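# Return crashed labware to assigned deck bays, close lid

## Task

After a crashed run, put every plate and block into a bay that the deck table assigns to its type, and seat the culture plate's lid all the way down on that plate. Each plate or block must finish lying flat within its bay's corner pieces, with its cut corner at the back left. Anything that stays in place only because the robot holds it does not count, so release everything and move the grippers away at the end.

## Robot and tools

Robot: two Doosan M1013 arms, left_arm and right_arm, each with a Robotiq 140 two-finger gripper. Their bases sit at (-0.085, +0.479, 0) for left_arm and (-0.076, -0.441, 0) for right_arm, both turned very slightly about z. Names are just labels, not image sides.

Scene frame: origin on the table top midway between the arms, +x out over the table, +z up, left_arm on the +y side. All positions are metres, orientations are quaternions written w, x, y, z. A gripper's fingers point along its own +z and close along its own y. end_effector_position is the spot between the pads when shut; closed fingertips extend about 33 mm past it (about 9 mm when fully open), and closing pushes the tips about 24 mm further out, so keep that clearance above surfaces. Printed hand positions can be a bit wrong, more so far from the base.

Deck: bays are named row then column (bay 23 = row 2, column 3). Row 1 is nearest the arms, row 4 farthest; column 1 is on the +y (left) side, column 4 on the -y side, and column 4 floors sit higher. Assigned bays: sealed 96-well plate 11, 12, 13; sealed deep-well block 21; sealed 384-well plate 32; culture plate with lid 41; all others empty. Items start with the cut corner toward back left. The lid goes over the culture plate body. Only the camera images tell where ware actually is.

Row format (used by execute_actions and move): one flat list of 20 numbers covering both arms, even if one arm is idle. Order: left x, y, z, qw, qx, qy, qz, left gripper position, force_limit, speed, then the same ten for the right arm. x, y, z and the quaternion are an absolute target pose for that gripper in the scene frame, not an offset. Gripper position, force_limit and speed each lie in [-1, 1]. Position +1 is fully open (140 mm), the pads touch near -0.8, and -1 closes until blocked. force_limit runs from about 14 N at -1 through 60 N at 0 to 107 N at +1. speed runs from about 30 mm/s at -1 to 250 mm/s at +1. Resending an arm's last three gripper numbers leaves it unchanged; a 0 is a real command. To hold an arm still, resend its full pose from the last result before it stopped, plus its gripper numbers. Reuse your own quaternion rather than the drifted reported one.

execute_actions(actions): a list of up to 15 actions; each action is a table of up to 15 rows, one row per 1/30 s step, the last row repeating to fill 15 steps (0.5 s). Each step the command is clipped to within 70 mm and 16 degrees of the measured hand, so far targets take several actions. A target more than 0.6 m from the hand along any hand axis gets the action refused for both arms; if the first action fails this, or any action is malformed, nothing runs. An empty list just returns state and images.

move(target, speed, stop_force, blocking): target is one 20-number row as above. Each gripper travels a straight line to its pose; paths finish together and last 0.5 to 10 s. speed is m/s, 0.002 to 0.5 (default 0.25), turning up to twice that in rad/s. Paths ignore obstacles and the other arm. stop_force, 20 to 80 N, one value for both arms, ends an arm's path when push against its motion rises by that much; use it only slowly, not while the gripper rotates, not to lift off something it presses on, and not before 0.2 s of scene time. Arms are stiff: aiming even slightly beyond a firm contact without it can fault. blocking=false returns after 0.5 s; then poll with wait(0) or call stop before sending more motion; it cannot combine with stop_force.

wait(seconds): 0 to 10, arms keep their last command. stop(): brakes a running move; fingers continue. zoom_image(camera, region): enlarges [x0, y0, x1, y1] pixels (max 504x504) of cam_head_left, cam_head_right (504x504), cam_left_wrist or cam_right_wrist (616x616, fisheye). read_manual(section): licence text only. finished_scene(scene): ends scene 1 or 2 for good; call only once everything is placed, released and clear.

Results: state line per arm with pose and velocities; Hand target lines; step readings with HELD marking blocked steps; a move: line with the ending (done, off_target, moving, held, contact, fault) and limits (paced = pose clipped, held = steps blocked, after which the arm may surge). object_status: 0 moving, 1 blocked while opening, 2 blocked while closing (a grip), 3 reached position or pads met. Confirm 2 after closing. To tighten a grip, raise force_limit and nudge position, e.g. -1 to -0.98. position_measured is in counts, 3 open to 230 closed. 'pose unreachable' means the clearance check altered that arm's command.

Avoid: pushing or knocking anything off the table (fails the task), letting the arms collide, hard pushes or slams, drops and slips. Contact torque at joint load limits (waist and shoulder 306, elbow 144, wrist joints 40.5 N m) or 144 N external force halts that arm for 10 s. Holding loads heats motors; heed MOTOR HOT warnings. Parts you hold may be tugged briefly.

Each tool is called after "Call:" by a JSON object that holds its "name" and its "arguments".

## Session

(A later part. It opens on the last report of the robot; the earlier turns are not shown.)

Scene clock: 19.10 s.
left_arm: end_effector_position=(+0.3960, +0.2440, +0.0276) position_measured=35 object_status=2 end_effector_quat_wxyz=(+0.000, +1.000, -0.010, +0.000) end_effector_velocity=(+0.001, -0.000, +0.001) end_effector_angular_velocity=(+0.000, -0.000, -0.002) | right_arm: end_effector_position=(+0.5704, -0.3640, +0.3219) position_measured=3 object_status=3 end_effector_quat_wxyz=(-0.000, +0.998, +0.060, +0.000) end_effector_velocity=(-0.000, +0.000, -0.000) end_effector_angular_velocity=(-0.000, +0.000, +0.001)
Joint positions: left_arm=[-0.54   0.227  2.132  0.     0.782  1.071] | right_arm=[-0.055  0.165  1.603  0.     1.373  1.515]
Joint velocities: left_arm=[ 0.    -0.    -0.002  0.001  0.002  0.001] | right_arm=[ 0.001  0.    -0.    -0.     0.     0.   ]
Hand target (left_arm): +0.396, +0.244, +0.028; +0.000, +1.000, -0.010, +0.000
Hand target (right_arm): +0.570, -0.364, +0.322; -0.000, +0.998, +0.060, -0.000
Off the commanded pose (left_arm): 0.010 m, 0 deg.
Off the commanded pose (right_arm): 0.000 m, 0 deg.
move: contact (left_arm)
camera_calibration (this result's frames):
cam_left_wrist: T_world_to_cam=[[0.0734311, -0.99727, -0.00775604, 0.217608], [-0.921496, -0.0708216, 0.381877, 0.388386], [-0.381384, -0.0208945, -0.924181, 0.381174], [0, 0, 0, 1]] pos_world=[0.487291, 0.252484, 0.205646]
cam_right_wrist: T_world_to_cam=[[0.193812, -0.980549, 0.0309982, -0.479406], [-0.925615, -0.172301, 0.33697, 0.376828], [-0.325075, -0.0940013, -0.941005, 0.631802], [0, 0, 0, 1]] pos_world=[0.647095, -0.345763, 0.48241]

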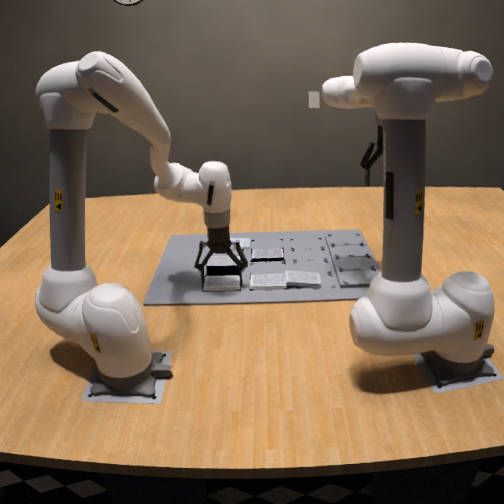

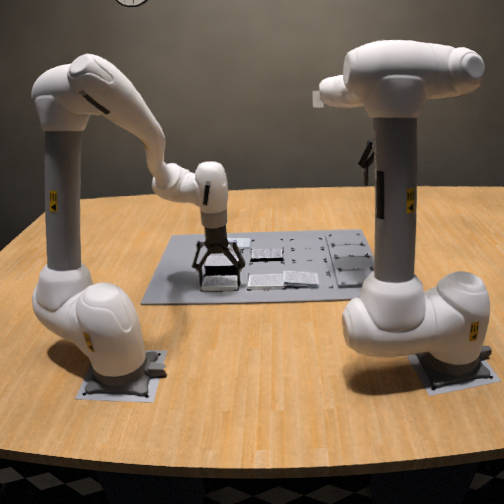

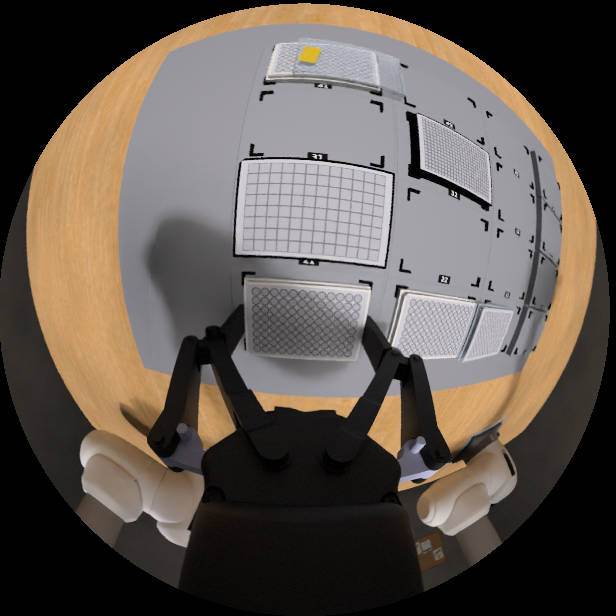

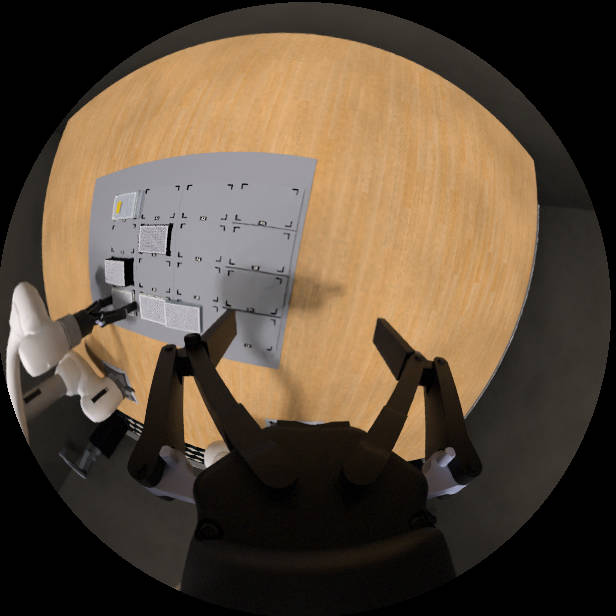

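Call:
{"name": "move", "arguments": {"target": [0.3985,0.245,0.03,0,1,-0.006,0,-1,0,-0.5,0.5704,-0.364,0.3219,0,0.998,0.06,0,1,0,0], "speed": 0.01}}

Call:
{"name": "move", "arguments": {"target": [0.3985,0.245,0.018,0,1,-0.006,0,-1,0,-0.5,0.5704,-0.364,0.3219,0,0.998,0.06,0,1,0,0], "speed": 0.005, "stop_force": 20}}

Call:
{"name": "zoom_image", "arguments": {"camera": "cam_left_wrist", "region": [210, 240, 410, 380]}}

Scene clock: 20.10 s.
left_arm: end_effector_position=(+0.3985, +0.2450, +0.0300) position_measured=35 object_status=2 end_effector_quat_wxyz=(-0.000, +1.000, -0.006, -0.000) end_effector_velocity=(-0.000, +0.000, +0.001) end_effector_angular_velocity=(+0.000, -0.000, -0.000) | right_arm: end_effector_position=(+0.5704, -0.3640, +0.3219) position_measured=3 object_status=3 end_effector_quat_wxyz=(-0.000, +0.998, +0.060, +0.000) end_effector_velocity=(-0.000, +0.000, +0.000) end_effector_angular_velocity=(-0.000, +0.000, +0.001)
Joint positions: left_arm=[-0.536  0.226  2.127 -0.     0.788  1.067] | right_arm=[-0.055  0.165  1.603  0.     1.373  1.515]
Joint velocities: left_arm=[-0.    -0.002  0.     0.001  0.001 -0.   ] | right_arm=[ 0.    -0.    -0.    -0.     0.    -0.001]
Hand target (left_arm): +0.399, +0.245, +0.030; +0.000, +1.000, -0.006, -0.000
Hand target (right_arm): +0.570, -0.364, +0.322; -0.000, +0.998, +0.060, -0.000
Off the commanded pose (left_arm): 0.000 m, 0 deg.
Off the commanded pose (right_arm): 0.000 m, 0 deg.
move: done
camera_calibration (this result's frames):
cam_left_wrist: T_world_to_cam=[[0.0806084, -0.996715, -0.00780154, 0.215443], [-0.920894, -0.0774667, 0.382037, 0.39117], [-0.381387, -0.023611, -0.924114, 0.385023], [0, 0, 0, 1]] pos_world=[0.489703, 0.254128, 0.208045]
cam_right_wrist: T_world_to_cam=[[0.193812, -0.980549, 0.0309981, -0.479406], [-0.925615, -0.172301, 0.33697, 0.376828], [-0.325075, -0.0940012, -0.941005, 0.631802], [0, 0, 0, 1]] pos_world=[0.647095, -0.345763, 0.48241]

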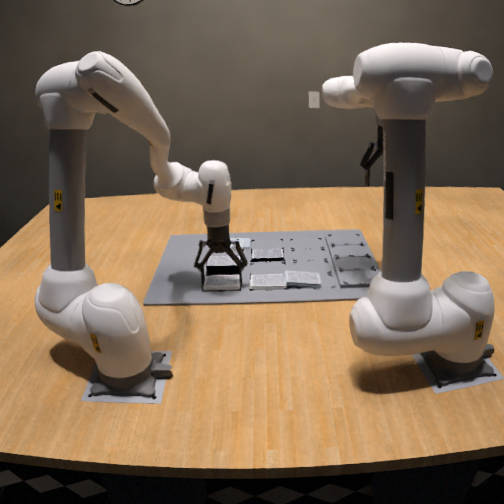

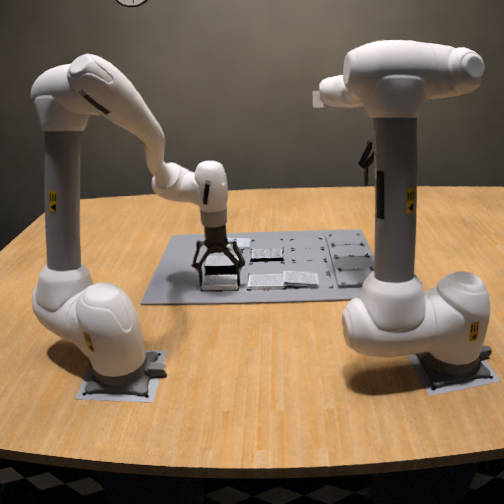

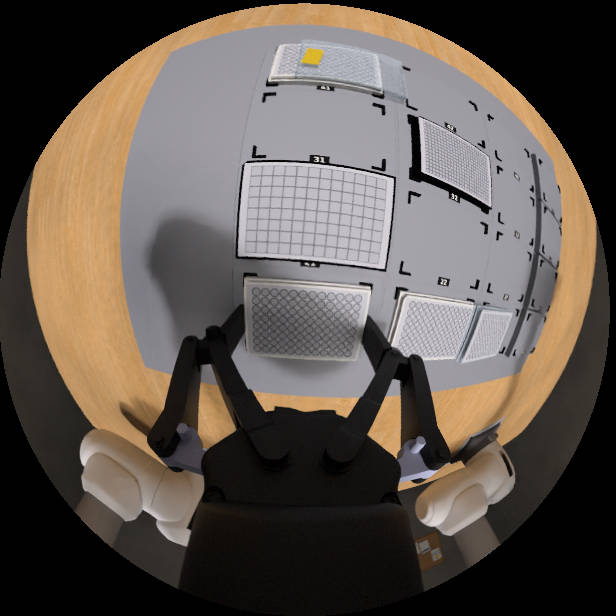

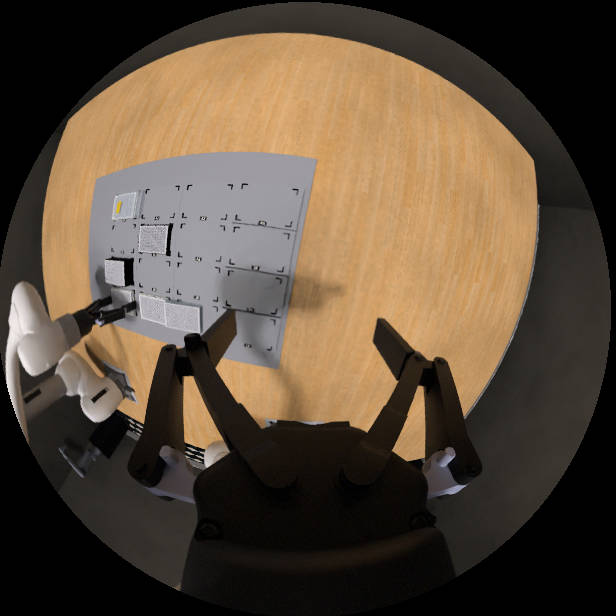

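Scene clock: 21.03 s.
left_arm: end_effector_position=(+0.3985, +0.2450, +0.0269) position_measured=35 object_status=2 end_effector_quat_wxyz=(+0.000, +1.000, -0.006, -0.000) end_effector_velocity=(+0.001, -0.000, +0.001) end_effector_angular_velocity=(+0.000, -0.000, +0.001) | right_arm: end_effector_position=(+0.5704, -0.3640, +0.3219) position_measured=3 object_status=3 end_effector_quat_wxyz=(-0.000, +0.998, +0.060, -0.000) end_effector_velocity=(+0.000, -0.001, -0.000) end_effector_angular_velocity=(-0.000, -0.001, -0.001)
Joint positions: left_arm=[-0.536  0.231  2.129 -0.     0.782  1.067] | right_arm=[-0.055  0.165  1.603  0.     1.373  1.515]
Joint velocities: left_arm=[ 0.    -0.    -0.001  0.     0.001 -0.001] | right_arm=[-0.001  0.     0.    -0.    -0.001  0.   ]
Hand target (left_arm): +0.399, +0.245, +0.027; +0.000, +1.000, -0.006, +0.000
Hand target (right_arm): +0.570, -0.364, +0.322; -0.000, +0.998, +0.060, -0.000
Off the commanded pose (left_arm): 0.009 m, 0 deg.
Off the commanded pose (right_arm): 0.000 m, 0 deg.
move: contact (left_arm)
camera_calibration (this result's frames):
cam_left_wrist: T_world_to_cam=[[0.0806257, -0.996714, -0.00777362, 0.215416], [-0.9209, -0.0774725, 0.382022, 0.392352], [-0.381369, -0.023642, -0.924121, 0.382139], [0, 0, 0, 1]] pos_world=[0.489685, 0.254139, 0.20493]
cam_right_wrist: T_world_to_cam=[[0.193812, -0.980549, 0.0309982, -0.479406], [-0.925615, -0.172301, 0.33697, 0.376828], [-0.325075, -0.0940012, -0.941005, 0.631802], [0, 0, 0, 1]] pos_world=[0.647095, -0.345763, 0.48241]

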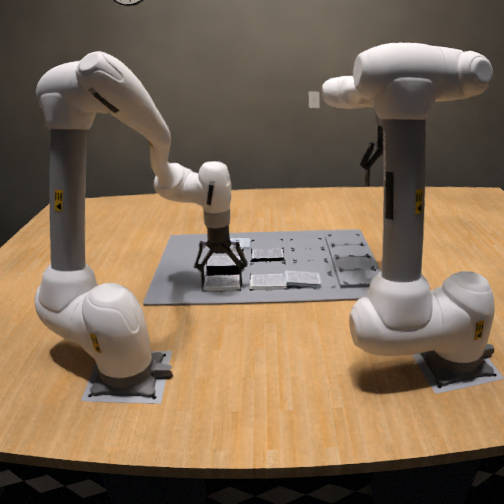

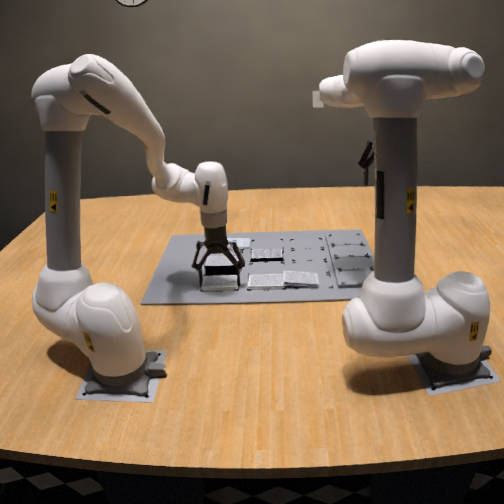

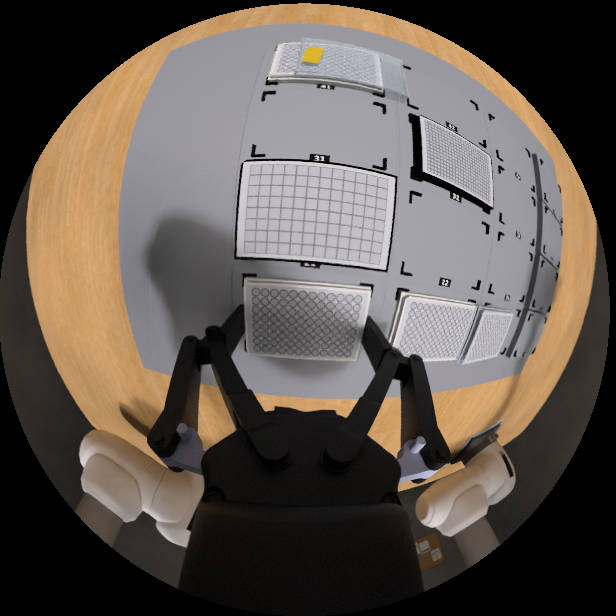

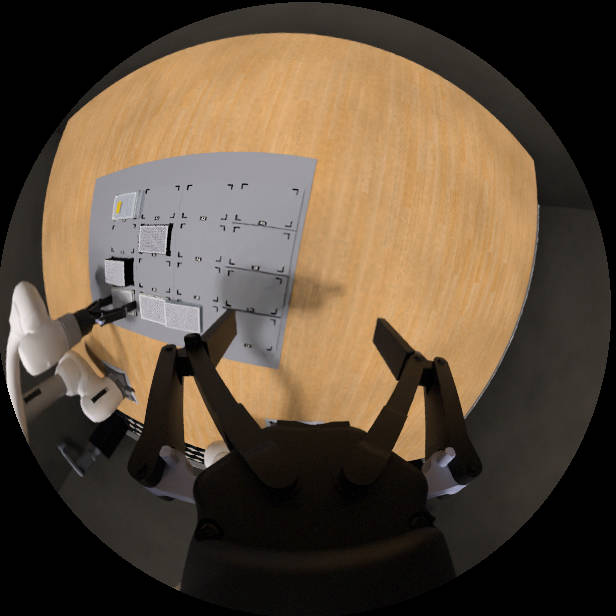

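Region (210, 240, 410, 380) of cam_left_wrist's 616x616 image, scaled by 2.520, with more detail than that image has; it fills the top 353 rows of this view, and the rest is white.

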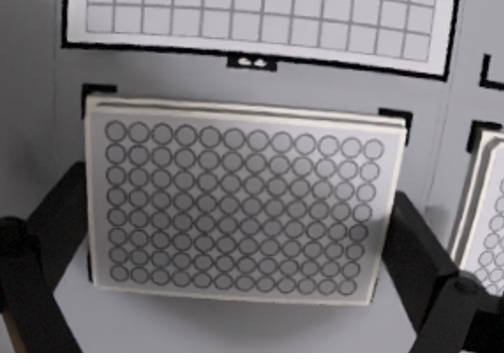

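Call:
{"name": "move", "arguments": {"target": [0.3975,0.245,0.029,0,1,-0.007,0,-1,0,-0.5,0.5704,-0.364,0.3219,0,0.998,0.06,0,1,0,0], "speed": 0.01}}

Call:
{"name": "move", "arguments": {"target": [0.3975,0.245,0.018,0,1,-0.007,0,-1,0,-0.5,0.5704,-0.364,0.3219,0,0.998,0.06,0,1,0,0], "speed": 0.005, "stop_force": 20}}

Call:
{"name": "zoom_image", "arguments": {"camera": "cam_left_wrist", "region": [210, 240, 410, 380]}}

Call:
{"name": "zoom_image", "arguments": {"camera": "cam_head_left", "region": [180, 250, 300, 310]}}

Scene clock: 22.10 s.
left_arm: end_effector_position=(+0.3975, +0.2450, +0.0290) position_measured=35 object_status=2 end_effector_quat_wxyz=(+0.000, +1.000, -0.007, -0.000) end_effector_velocity=(-0.000, +0.000, +0.000) end_effector_angular_velocity=(+0.001, +0.001, +0.000) | right_arm: end_effector_position=(+0.5704, -0.3640, +0.3219) position_measured=3 object_status=3 end_effector_quat_wxyz=(-0.000, +0.998, +0.060, +0.000) end_effector_velocity=(+0.000, -0.001, -0.000) end_effector_angular_velocity=(-0.000, -0.001, -0.000)
Joint positions: left_arm=[-0.537  0.227  2.129 -0.     0.786  1.068] | right_arm=[-0.055  0.165  1.603  0.     1.373  1.515]
Joint velocities: left_arm=[ 0.    -0.    -0.     0.     0.001 -0.   ] | right_arm=[-0.001  0.    -0.    -0.    -0.001 -0.   ]
Hand target (left_arm): +0.398, +0.245, +0.029; +0.000, +1.000, -0.007, -0.000
Hand target (right_arm): +0.570, -0.364, +0.322; -0.000, +0.998, +0.060, -0.000
Off the commanded pose (left_arm): 0.000 m, 0 deg.
Off the commanded pose (right_arm): 0.000 m, 0 deg.
move: done
camera_calibration (this result's frames):
cam_left_wrist: T_world_to_cam=[[0.0786859, -0.996869, -0.00778825, 0.216333], [-0.921041, -0.0756853, 0.382042, 0.39026], [-0.381435, -0.022888, -0.924112, 0.383569], [0, 0, 0, 1]] pos_world=[0.48873, 0.253972, 0.20705]
cam_right_wrist: T_world_to_cam=[[0.193812, -0.980549, 0.0309982, -0.479406], [-0.925615, -0.172301, 0.33697, 0.376828], [-0.325075, -0.0940012, -0.941005, 0.631802], [0, 0, 0, 1]] pos_world=[0.647095, -0.345763, 0.48241]

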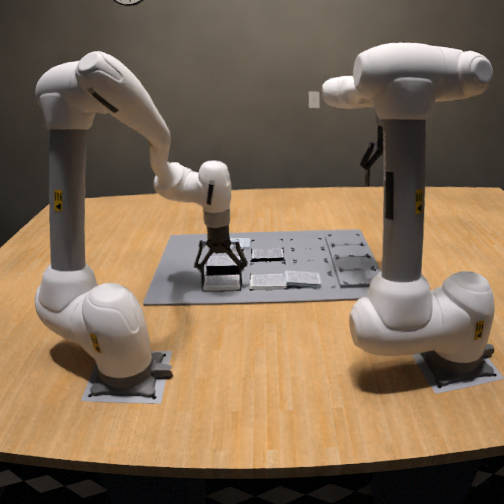

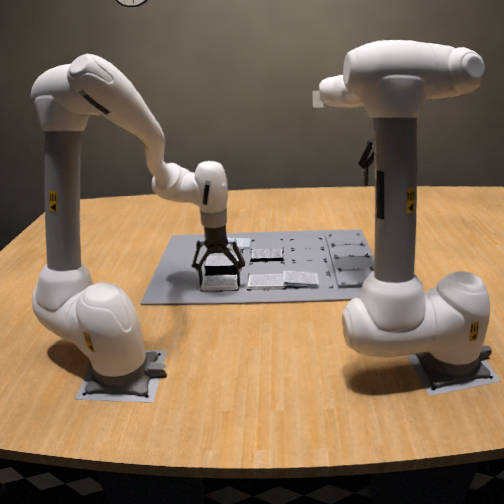

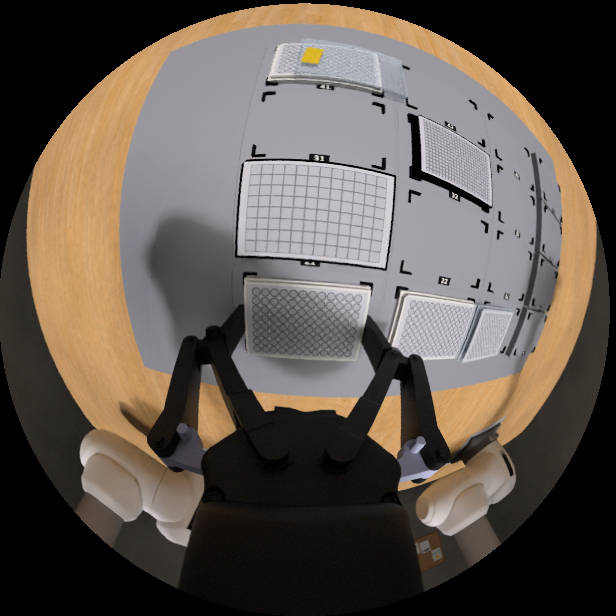

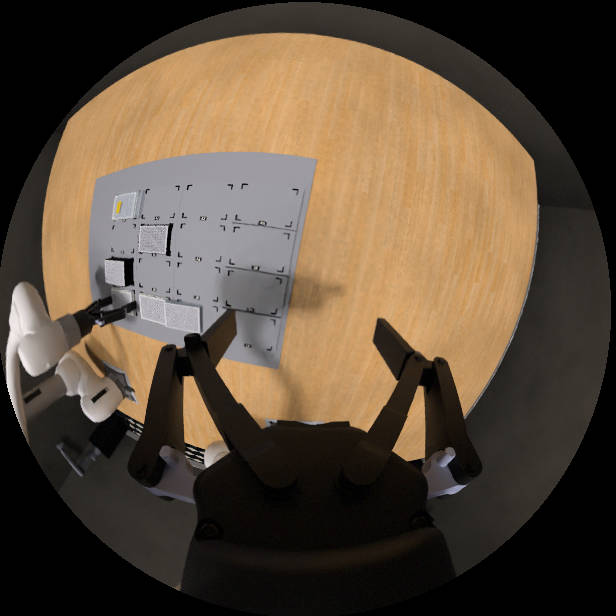

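Scene clock: 22.80 s.
left_arm: end_effector_position=(+0.3975, +0.2450, +0.0271) position_measured=35 object_status=2 end_effector_quat_wxyz=(+0.000, +1.000, -0.007, +0.000) end_effector_velocity=(+0.000, +0.001, -0.000) end_effector_angular_velocity=(+0.002, +0.002, +0.000) | right_arm: end_effector_position=(+0.5704, -0.3640, +0.3219) position_measured=3 object_status=3 end_effector_quat_wxyz=(-0.000, +0.998, +0.060, -0.000) end_effector_velocity=(+0.000, -0.000, +0.000) end_effector_angular_velocity=(-0.000, -0.001, +0.002)
Joint positions: left_arm=[-0.537  0.229  2.131 -0.     0.782  1.068] | right_arm=[-0.055  0.165  1.603  0.     1.373  1.515]
Joint velocities: left_arm=[ 0.001  0.001 -0.001  0.001  0.002 -0.001] | right_arm=[-0.    -0.     0.    -0.    -0.    -0.002]
Hand target (left_arm): +0.398, +0.245, +0.027; +0.000, +1.000, -0.007, +0.000
Hand target (right_arm): +0.570, -0.364, +0.322; -0.000, +0.998, +0.060, -0.000
Off the commanded pose (left_arm): 0.009 m, 0 deg.
Off the commanded pose (right_arm): 0.000 m, 0 deg.
move: contact (left_arm)
camera_calibration (this result's frames):
cam_left_wrist: T_world_to_cam=[[0.0786648, -0.996871, -0.00772768, 0.216317], [-0.921078, -0.0756448, 0.381959, 0.391009], [-0.381348, -0.0229289, -0.924147, 0.381779], [0, 0, 0, 1]] pos_world=[0.488724, 0.253971, 0.205142]
cam_right_wrist: T_world_to_cam=[[0.193812, -0.980549, 0.0309982, -0.479406], [-0.925615, -0.172301, 0.33697, 0.376828], [-0.325075, -0.0940013, -0.941005, 0.631802], [0, 0, 0, 1]] pos_world=[0.647095, -0.345763, 0.48241]

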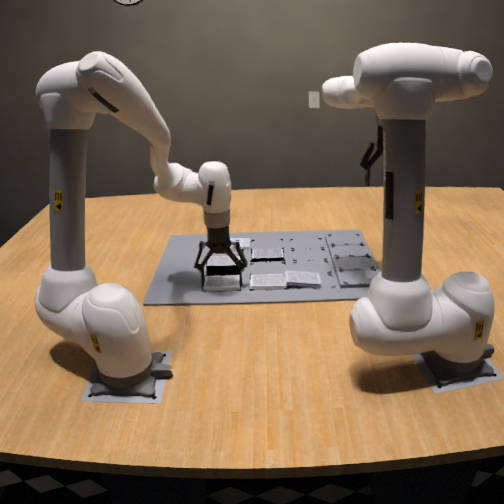

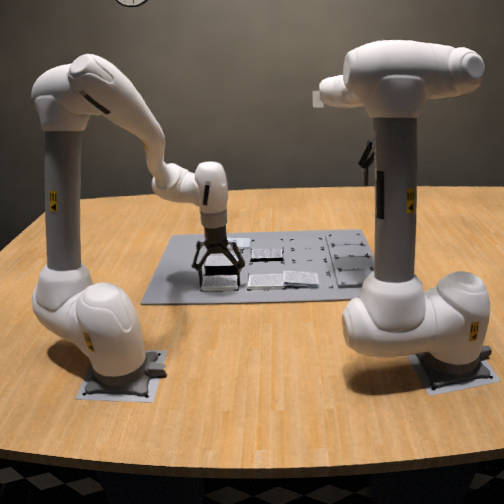

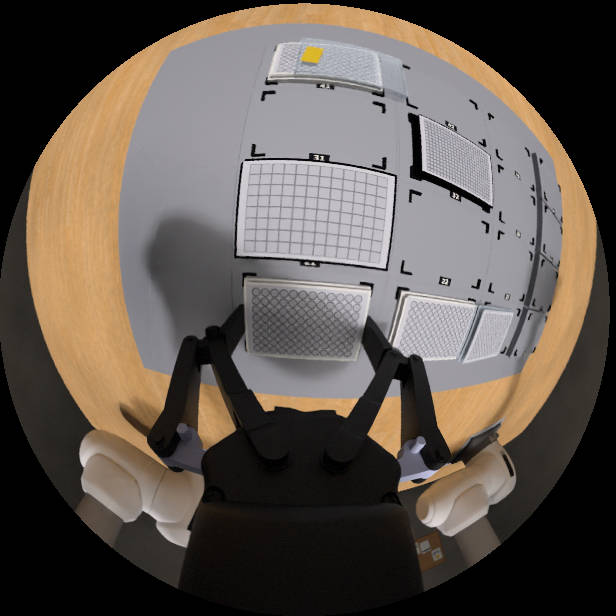

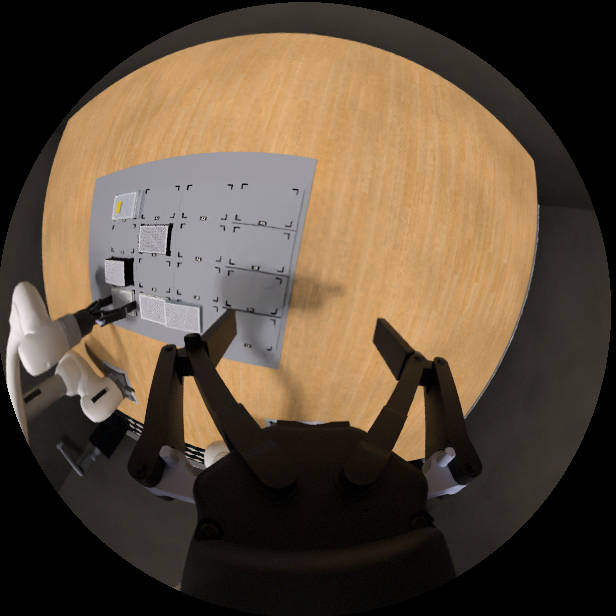

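Region (210, 240, 410, 380) of cam_left_wrist's 616x616 image, scaled by 2.520, with more detail than that image has; it fills the top 353 rows of this view, and the rest is white.

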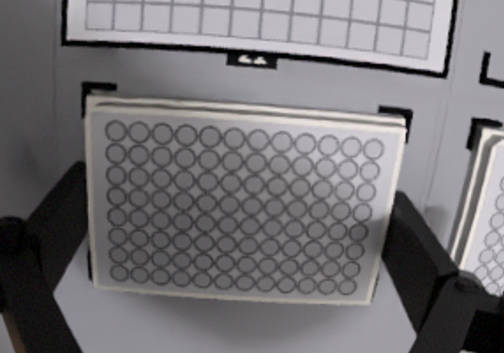

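Region (180, 250, 300, 310) of cam_head_left's 504x504 image, scaled by 4.200, with more detail than that image has.

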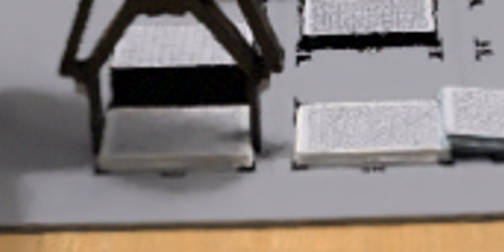

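Call:
{"name": "execute_actions", "arguments": {"actions": [[[0.3975,0.245,0.0273,0,1,-0.007,0,1,0,-0.5,0.5704,-0.364,0.3219,0,0.998,0.06,0,1,0,0]]]}}

Call:
{"name": "move", "arguments": {"target": [0.36,0.245,0.09,0,1,-0.007,0,1,0,-0.5,0.40,-0.06,0.16,0,0.7071,-0.7071,0,0.4,0,0]}}

Call:
{"name": "zoom_image", "arguments": {"camera": "cam_left_wrist", "region": [200, 180, 500, 380]}}

Call:
{"name": "zoom_image", "arguments": {"camera": "cam_head_left", "region": [180, 250, 340, 310]}}

Scene clock: 23.60 s.
left_arm: end_effector_position=(+0.3974, +0.2450, +0.0273) position_measured=3 object_status=3 end_effector_quat_wxyz=(-0.000, +1.000, -0.007, -0.000) end_effector_velocity=(+0.001, -0.000, +0.000) end_effector_angular_velocity=(+0.000, -0.001, -0.001) | right_arm: end_effector_position=(+0.5704, -0.3640, +0.3219) position_measured=3 object_status=3 end_effector_quat_wxyz=(-0.000, +0.998, +0.060, +0.000) end_effector_velocity=(+0.000, +0.000, -0.000) end_effector_angular_velocity=(+0.000, -0.001, -0.001)
Joint positions: left_arm=[-0.537  0.229  2.13  -0.     0.782  1.068] | right_arm=[-0.055  0.165  1.603  0.     1.373  1.515]
Joint velocities: left_arm=[ 0.     0.001 -0.001  0.001 -0.     0.   ] | right_arm=[ 0.     0.     0.     0.    -0.001  0.001]
Hand target (left_arm): +0.398, +0.245, +0.027; +0.000, +1.000, -0.007, -0.000
Hand target (right_arm): +0.570, -0.364, +0.322; -0.000, +0.998, +0.060, -0.000
Off the commanded pose (left_arm): 0.000 m, 0 deg.
Off the commanded pose (right_arm): 0.000 m, 0 deg.
Step readings (end_effector_position):
0: left_arm (+0.3976, +0.2450, +0.0272) | right_arm (+0.5704, -0.3640, +0.3219)
1: left_arm (+0.3976, +0.2450, +0.0272) | right_arm (+0.5704, -0.3640, +0.3219)
2: left_arm (+0.3975, +0.2450, +0.0272) | right_arm (+0.5704, -0.3640, +0.3219)
4: left_arm (+0.3974, +0.2450, +0.0272) | right_arm (+0.5704, -0.3640, +0.3219)
8: left_arm (+0.3974, +0.2450, +0.0272) | right_arm (+0.5704, -0.3640, +0.3219)
15: end_effector_position above
camera_calibration (this result's frames):
cam_left_wrist: T_world_to_cam=[[0.0786474, -0.996871, -0.0078674, 0.216363], [-0.920997, -0.0756773, 0.382149, 0.390845], [-0.381549, -0.0228092, -0.924067, 0.381984], [0, 0, 0, 1]] pos_world=[0.488696, 0.253977, 0.20532]
cam_right_wrist: T_world_to_cam=[[0.193812, -0.980549, 0.0309982, -0.479406], [-0.925615, -0.172301, 0.33697, 0.376828], [-0.325075, -0.0940013, -0.941005, 0.631802], [0, 0, 0, 1]] pos_world=[0.647095, -0.345763, 0.48241]

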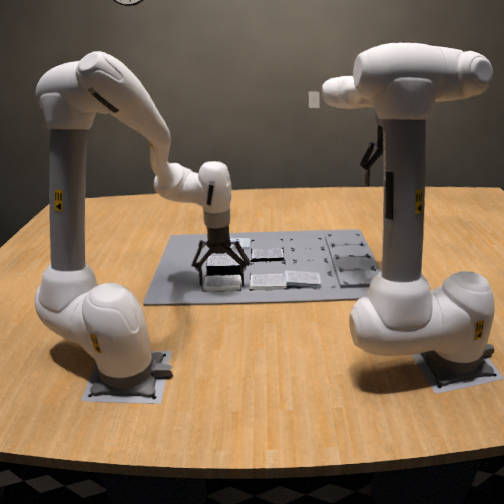

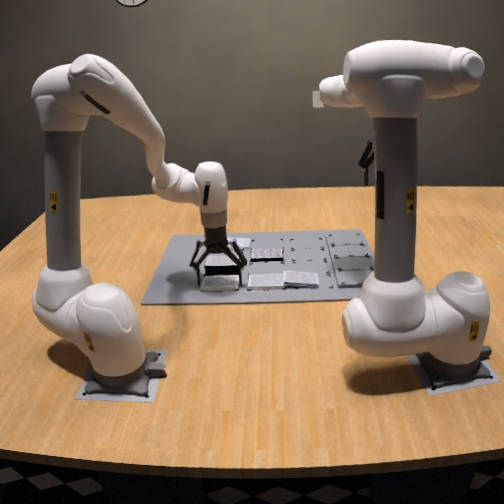

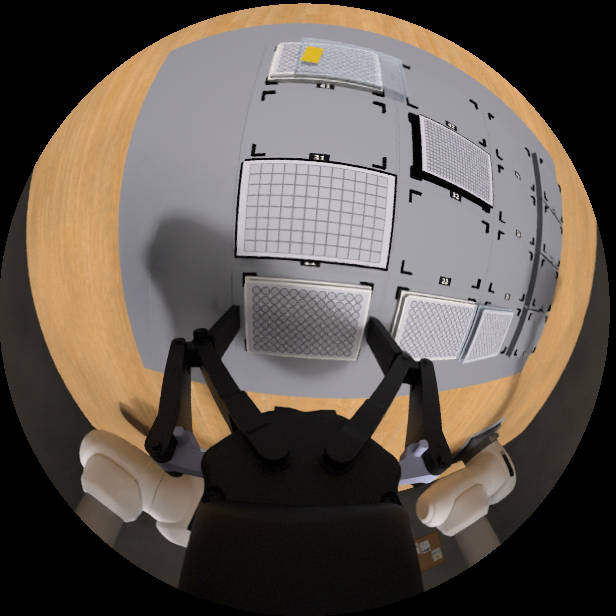

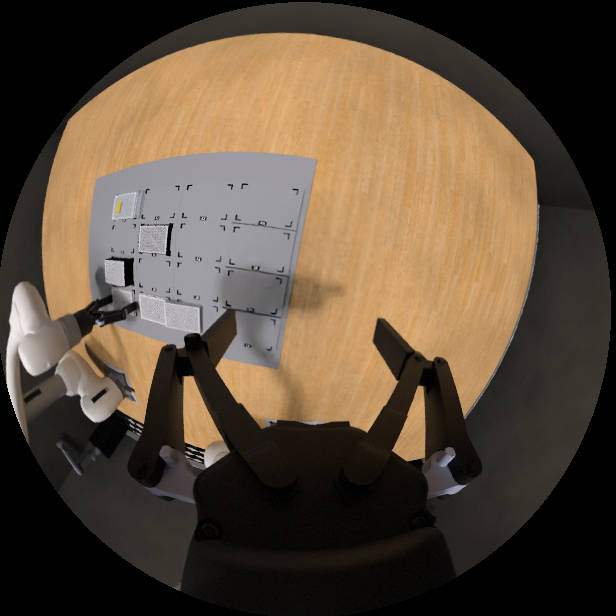

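Scene clock: 27.33 s.
left_arm: end_effector_position=(+0.3600, +0.2450, +0.0901) position_measured=3 object_status=3 end_effector_quat_wxyz=(+0.000, +1.000, -0.007, -0.000) end_effector_velocity=(-0.000, +0.001, -0.000) end_effector_angular_velocity=(+0.001, +0.001, -0.000) | right_arm: end_effector_position=(+0.4003, -0.0593, +0.1600) position_measured=78 object_status=3 end_effector_quat_wxyz=(+0.000, -0.707, +0.707, +0.000) end_effector_velocity=(-0.000, -0.000, -0.000) end_effector_angular_velocity=(-0.001, +0.000, -0.000)
Joint positions: left_arm=[-0.574  0.101  2.139 -0.     0.902  1.032] | right_arm=[0.498 0.193 1.879 0.    1.069 3.759]
Joint velocities: left_arm=[ 0.    -0.     0.     0.     0.002  0.001] | right_arm=[ 0.     0.    -0.    -0.001  0.001  0.001]
Hand target (left_arm): +0.360, +0.245, +0.090; +0.000, +1.000, -0.007, -0.000
Hand target (right_arm): +0.400, -0.059, +0.160; -0.000, +0.707, -0.707, -0.000
Off the commanded pose (left_arm): 0.000 m, 0 deg.
Off the commanded pose (right_arm): 0.001 m, 0 deg.
move: done
camera_calibration (this result's frames):
cam_left_wrist: T_world_to_cam=[[0.0785681, -0.996878, -0.00777211, 0.219788], [-0.921028, -0.075569, 0.382095, 0.332335], [-0.38149, -0.0228622, -0.92409, 0.425722], [0, 0, 0, 1]] pos_world=[0.45123, 0.253949, 0.26813]
cam_right_wrist: T_world_to_cam=[[-0.996696, -0.0751251, 0.0308791, 0.387661], [-0.0603538, 0.939417, 0.337422, 0.0459212], [-0.0543573, 0.334444, -0.940847, 0.36977], [0, 0, 0, 1]] pos_world=[0.409251, -0.137683, 0.320431]

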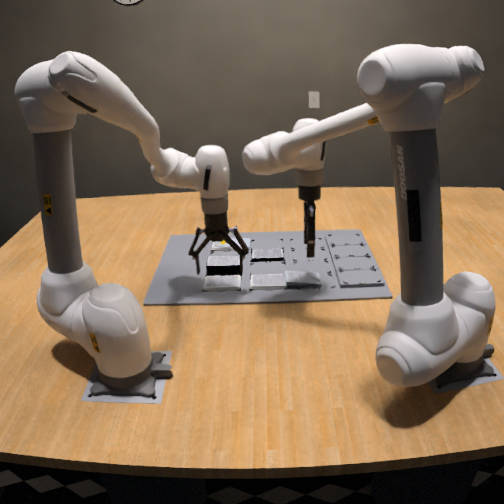

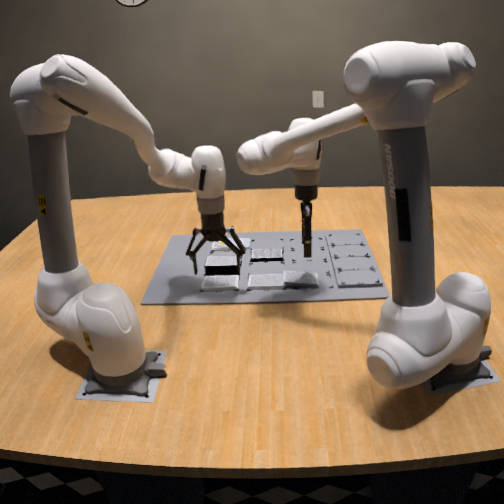

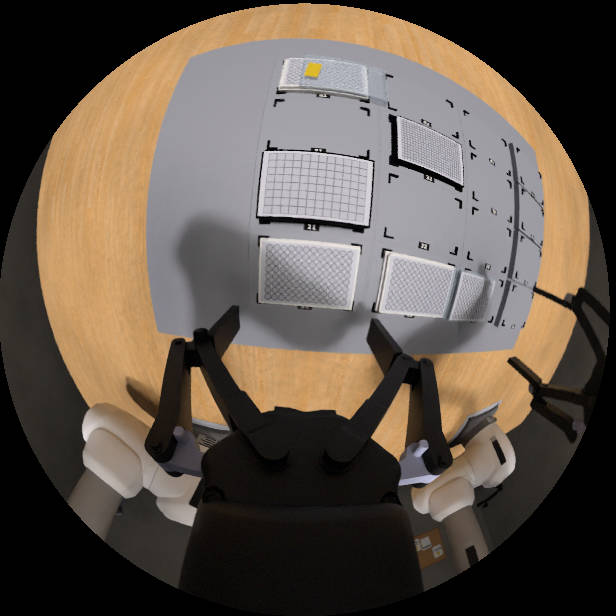

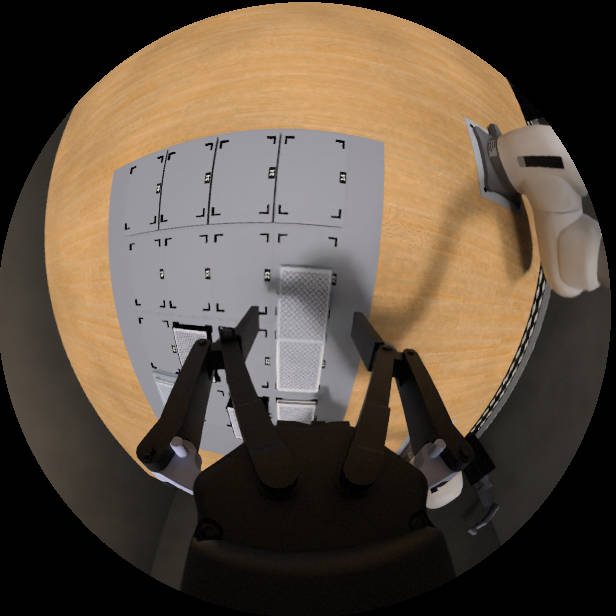

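Region (200, 180, 500, 380) of cam_left_wrist's 616x616 image, scaled by 1.680, with more detail than that image has.

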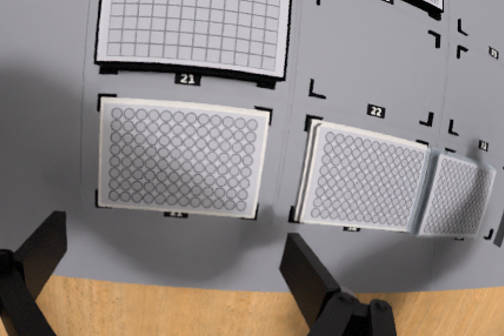

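Region (180, 250, 340, 310) of cam_head_left's 504x504 image, scaled by 3.150, with more detail than that image has; it fills the top 189 rows of this view, and the rest is white.

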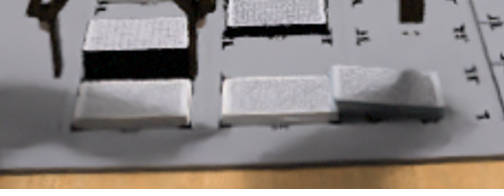

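Call:
{"name": "zoom_image", "arguments": {"camera": "cam_left_wrist", "region": [245, 220, 405, 330]}}

Call:
{"name": "zoom_image", "arguments": {"camera": "cam_right_wrist", "region": [200, 230, 400, 430]}}

Region (245, 220, 405, 330) of cam_left_wrist's 616x616 image, scaled by 3.150, with more detail than that image has; it fills the top 346 rows of this view, and the rest is white.

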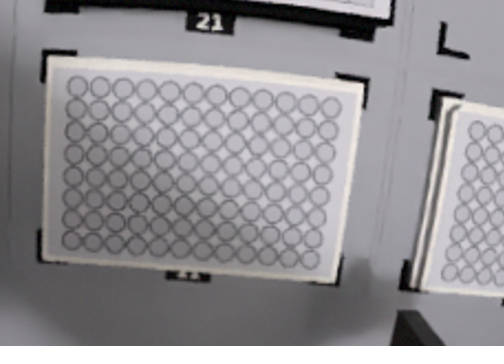

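Region (200, 230, 400, 430) of cam_right_wrist's 616x616 image, scaled by 2.520, with more detail than that image has.

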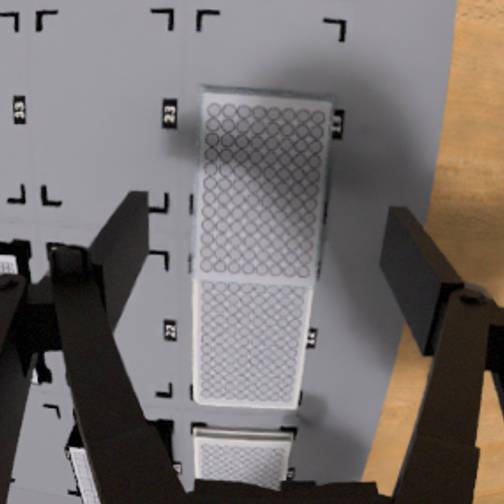

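Call:
{"name": "move", "arguments": {"target": [0.725,0.22,0.13,0,0.7071,0.7071,0,0.4,0,0,0.398,-0.045,0.085,-0.0431,0.7058,-0.7058,-0.0431,0.4,0,0]}}

Call:
{"name": "zoom_image", "arguments": {"camera": "cam_left_wrist", "region": [180, 180, 430, 430]}}

Call:
{"name": "zoom_image", "arguments": {"camera": "cam_right_wrist", "region": [180, 180, 430, 430]}}

Scene clock: 31.70 s.
left_arm: end_effector_position=(+0.7250, +0.2197, +0.1295) position_measured=78 object_status=3 end_effector_quat_wxyz=(+0.000, +0.707, +0.707, -0.000) end_effector_velocity=(+0.001, -0.000, +0.000) end_effector_angular_velocity=(-0.001, -0.001, +0.000) | right_arm: end_effector_position=(+0.3980, -0.0450, +0.0850) position_measured=78 object_status=3 end_effector_quat_wxyz=(+0.043, -0.706, +0.706, +0.043) end_effector_velocity=(+0.001, -0.001, +0.000) end_effector_angular_velocity=(+0.000, -0.000, -0.001)
Joint positions: left_arm=[-0.371  0.566  1.396 -0.     1.179 -0.35 ] | right_arm=[0.465 0.24  1.984 0.135 0.854 3.641]
Joint velocities: left_arm=[ 0.     0.    -0.001 -0.001 -0.001  0.   ] | right_arm=[-0.001 -0.     0.     0.    -0.    -0.   ]
Hand target (left_arm): +0.725, +0.220, +0.130; +0.000, +0.707, +0.707, -0.000
Hand target (right_arm): +0.398, -0.045, +0.085; -0.043, +0.706, -0.706, -0.043
Off the commanded pose (left_arm): 0.001 m, 0 deg.
Off the commanded pose (right_arm): 0.000 m, 0 deg.
move: done
camera_calibration (this result's frames):
cam_left_wrist: T_world_to_cam=[[0.995691, 0.0924044, -0.00775609, -0.738029], [0.0883422, -0.919837, 0.382225, 0.105236], [0.028185, -0.381264, -0.924037, 0.382593], [0, 0, 0, 1]] pos_world=[0.714769, 0.310865, 0.307582]
cam_right_wrist: T_world_to_cam=[[-0.996712, -0.0781371, 0.0214652, 0.389402], [-0.0602347, 0.891627, 0.448747, 0.0460408], [-0.0542028, 0.445978, -0.893401, 0.295261], [0, 0, 0, 1]] pos_world=[0.406898, -0.142304, 0.234767]

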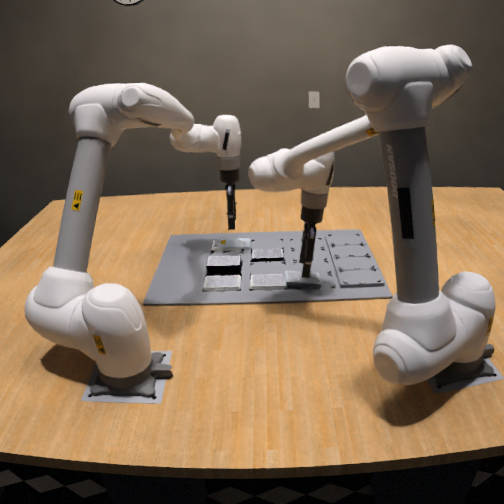

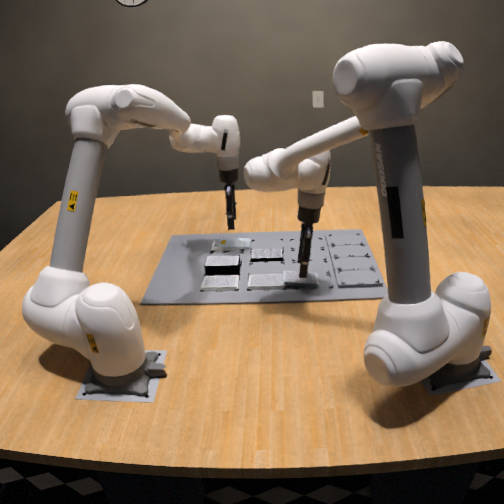

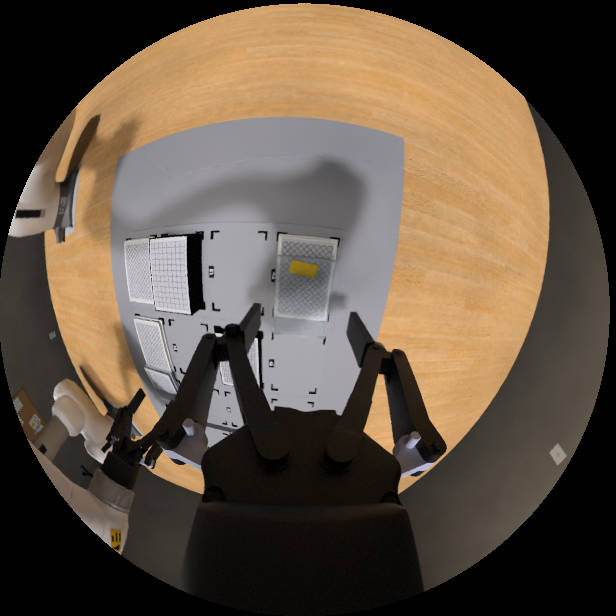

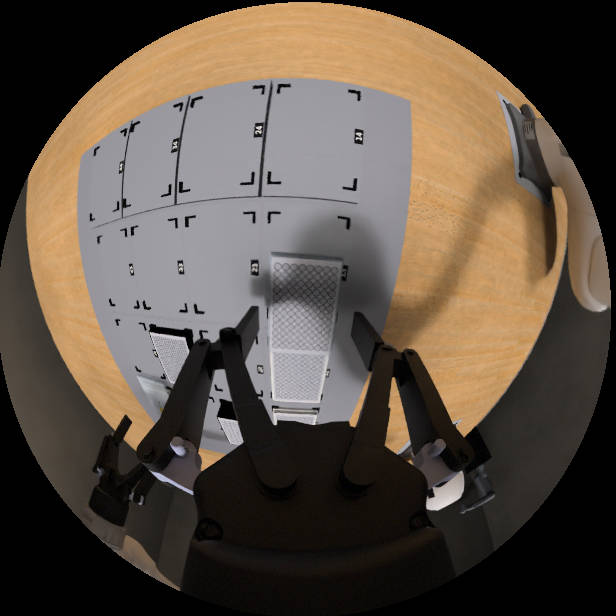

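Region (180, 180, 430, 430) of cam_left_wrist's 616x616 image, scaled by 2.016, with more detail than that image has.

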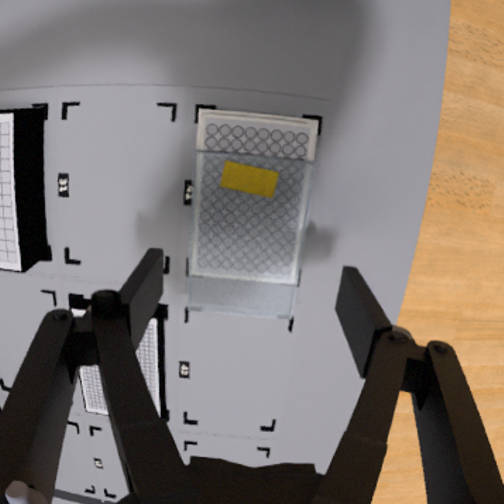

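Region (180, 180, 430, 430) of cam_right_wrist's 616x616 image, scaled by 2.016, with more detail than that image has.

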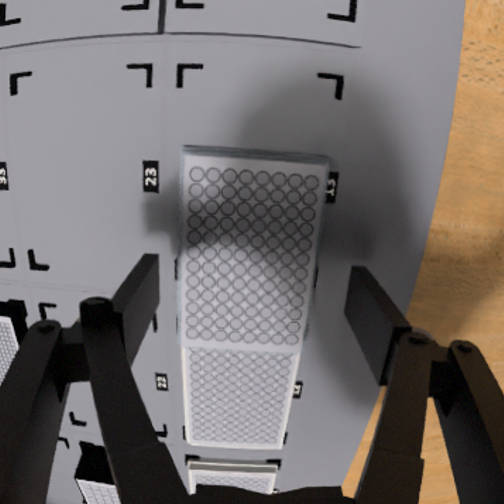

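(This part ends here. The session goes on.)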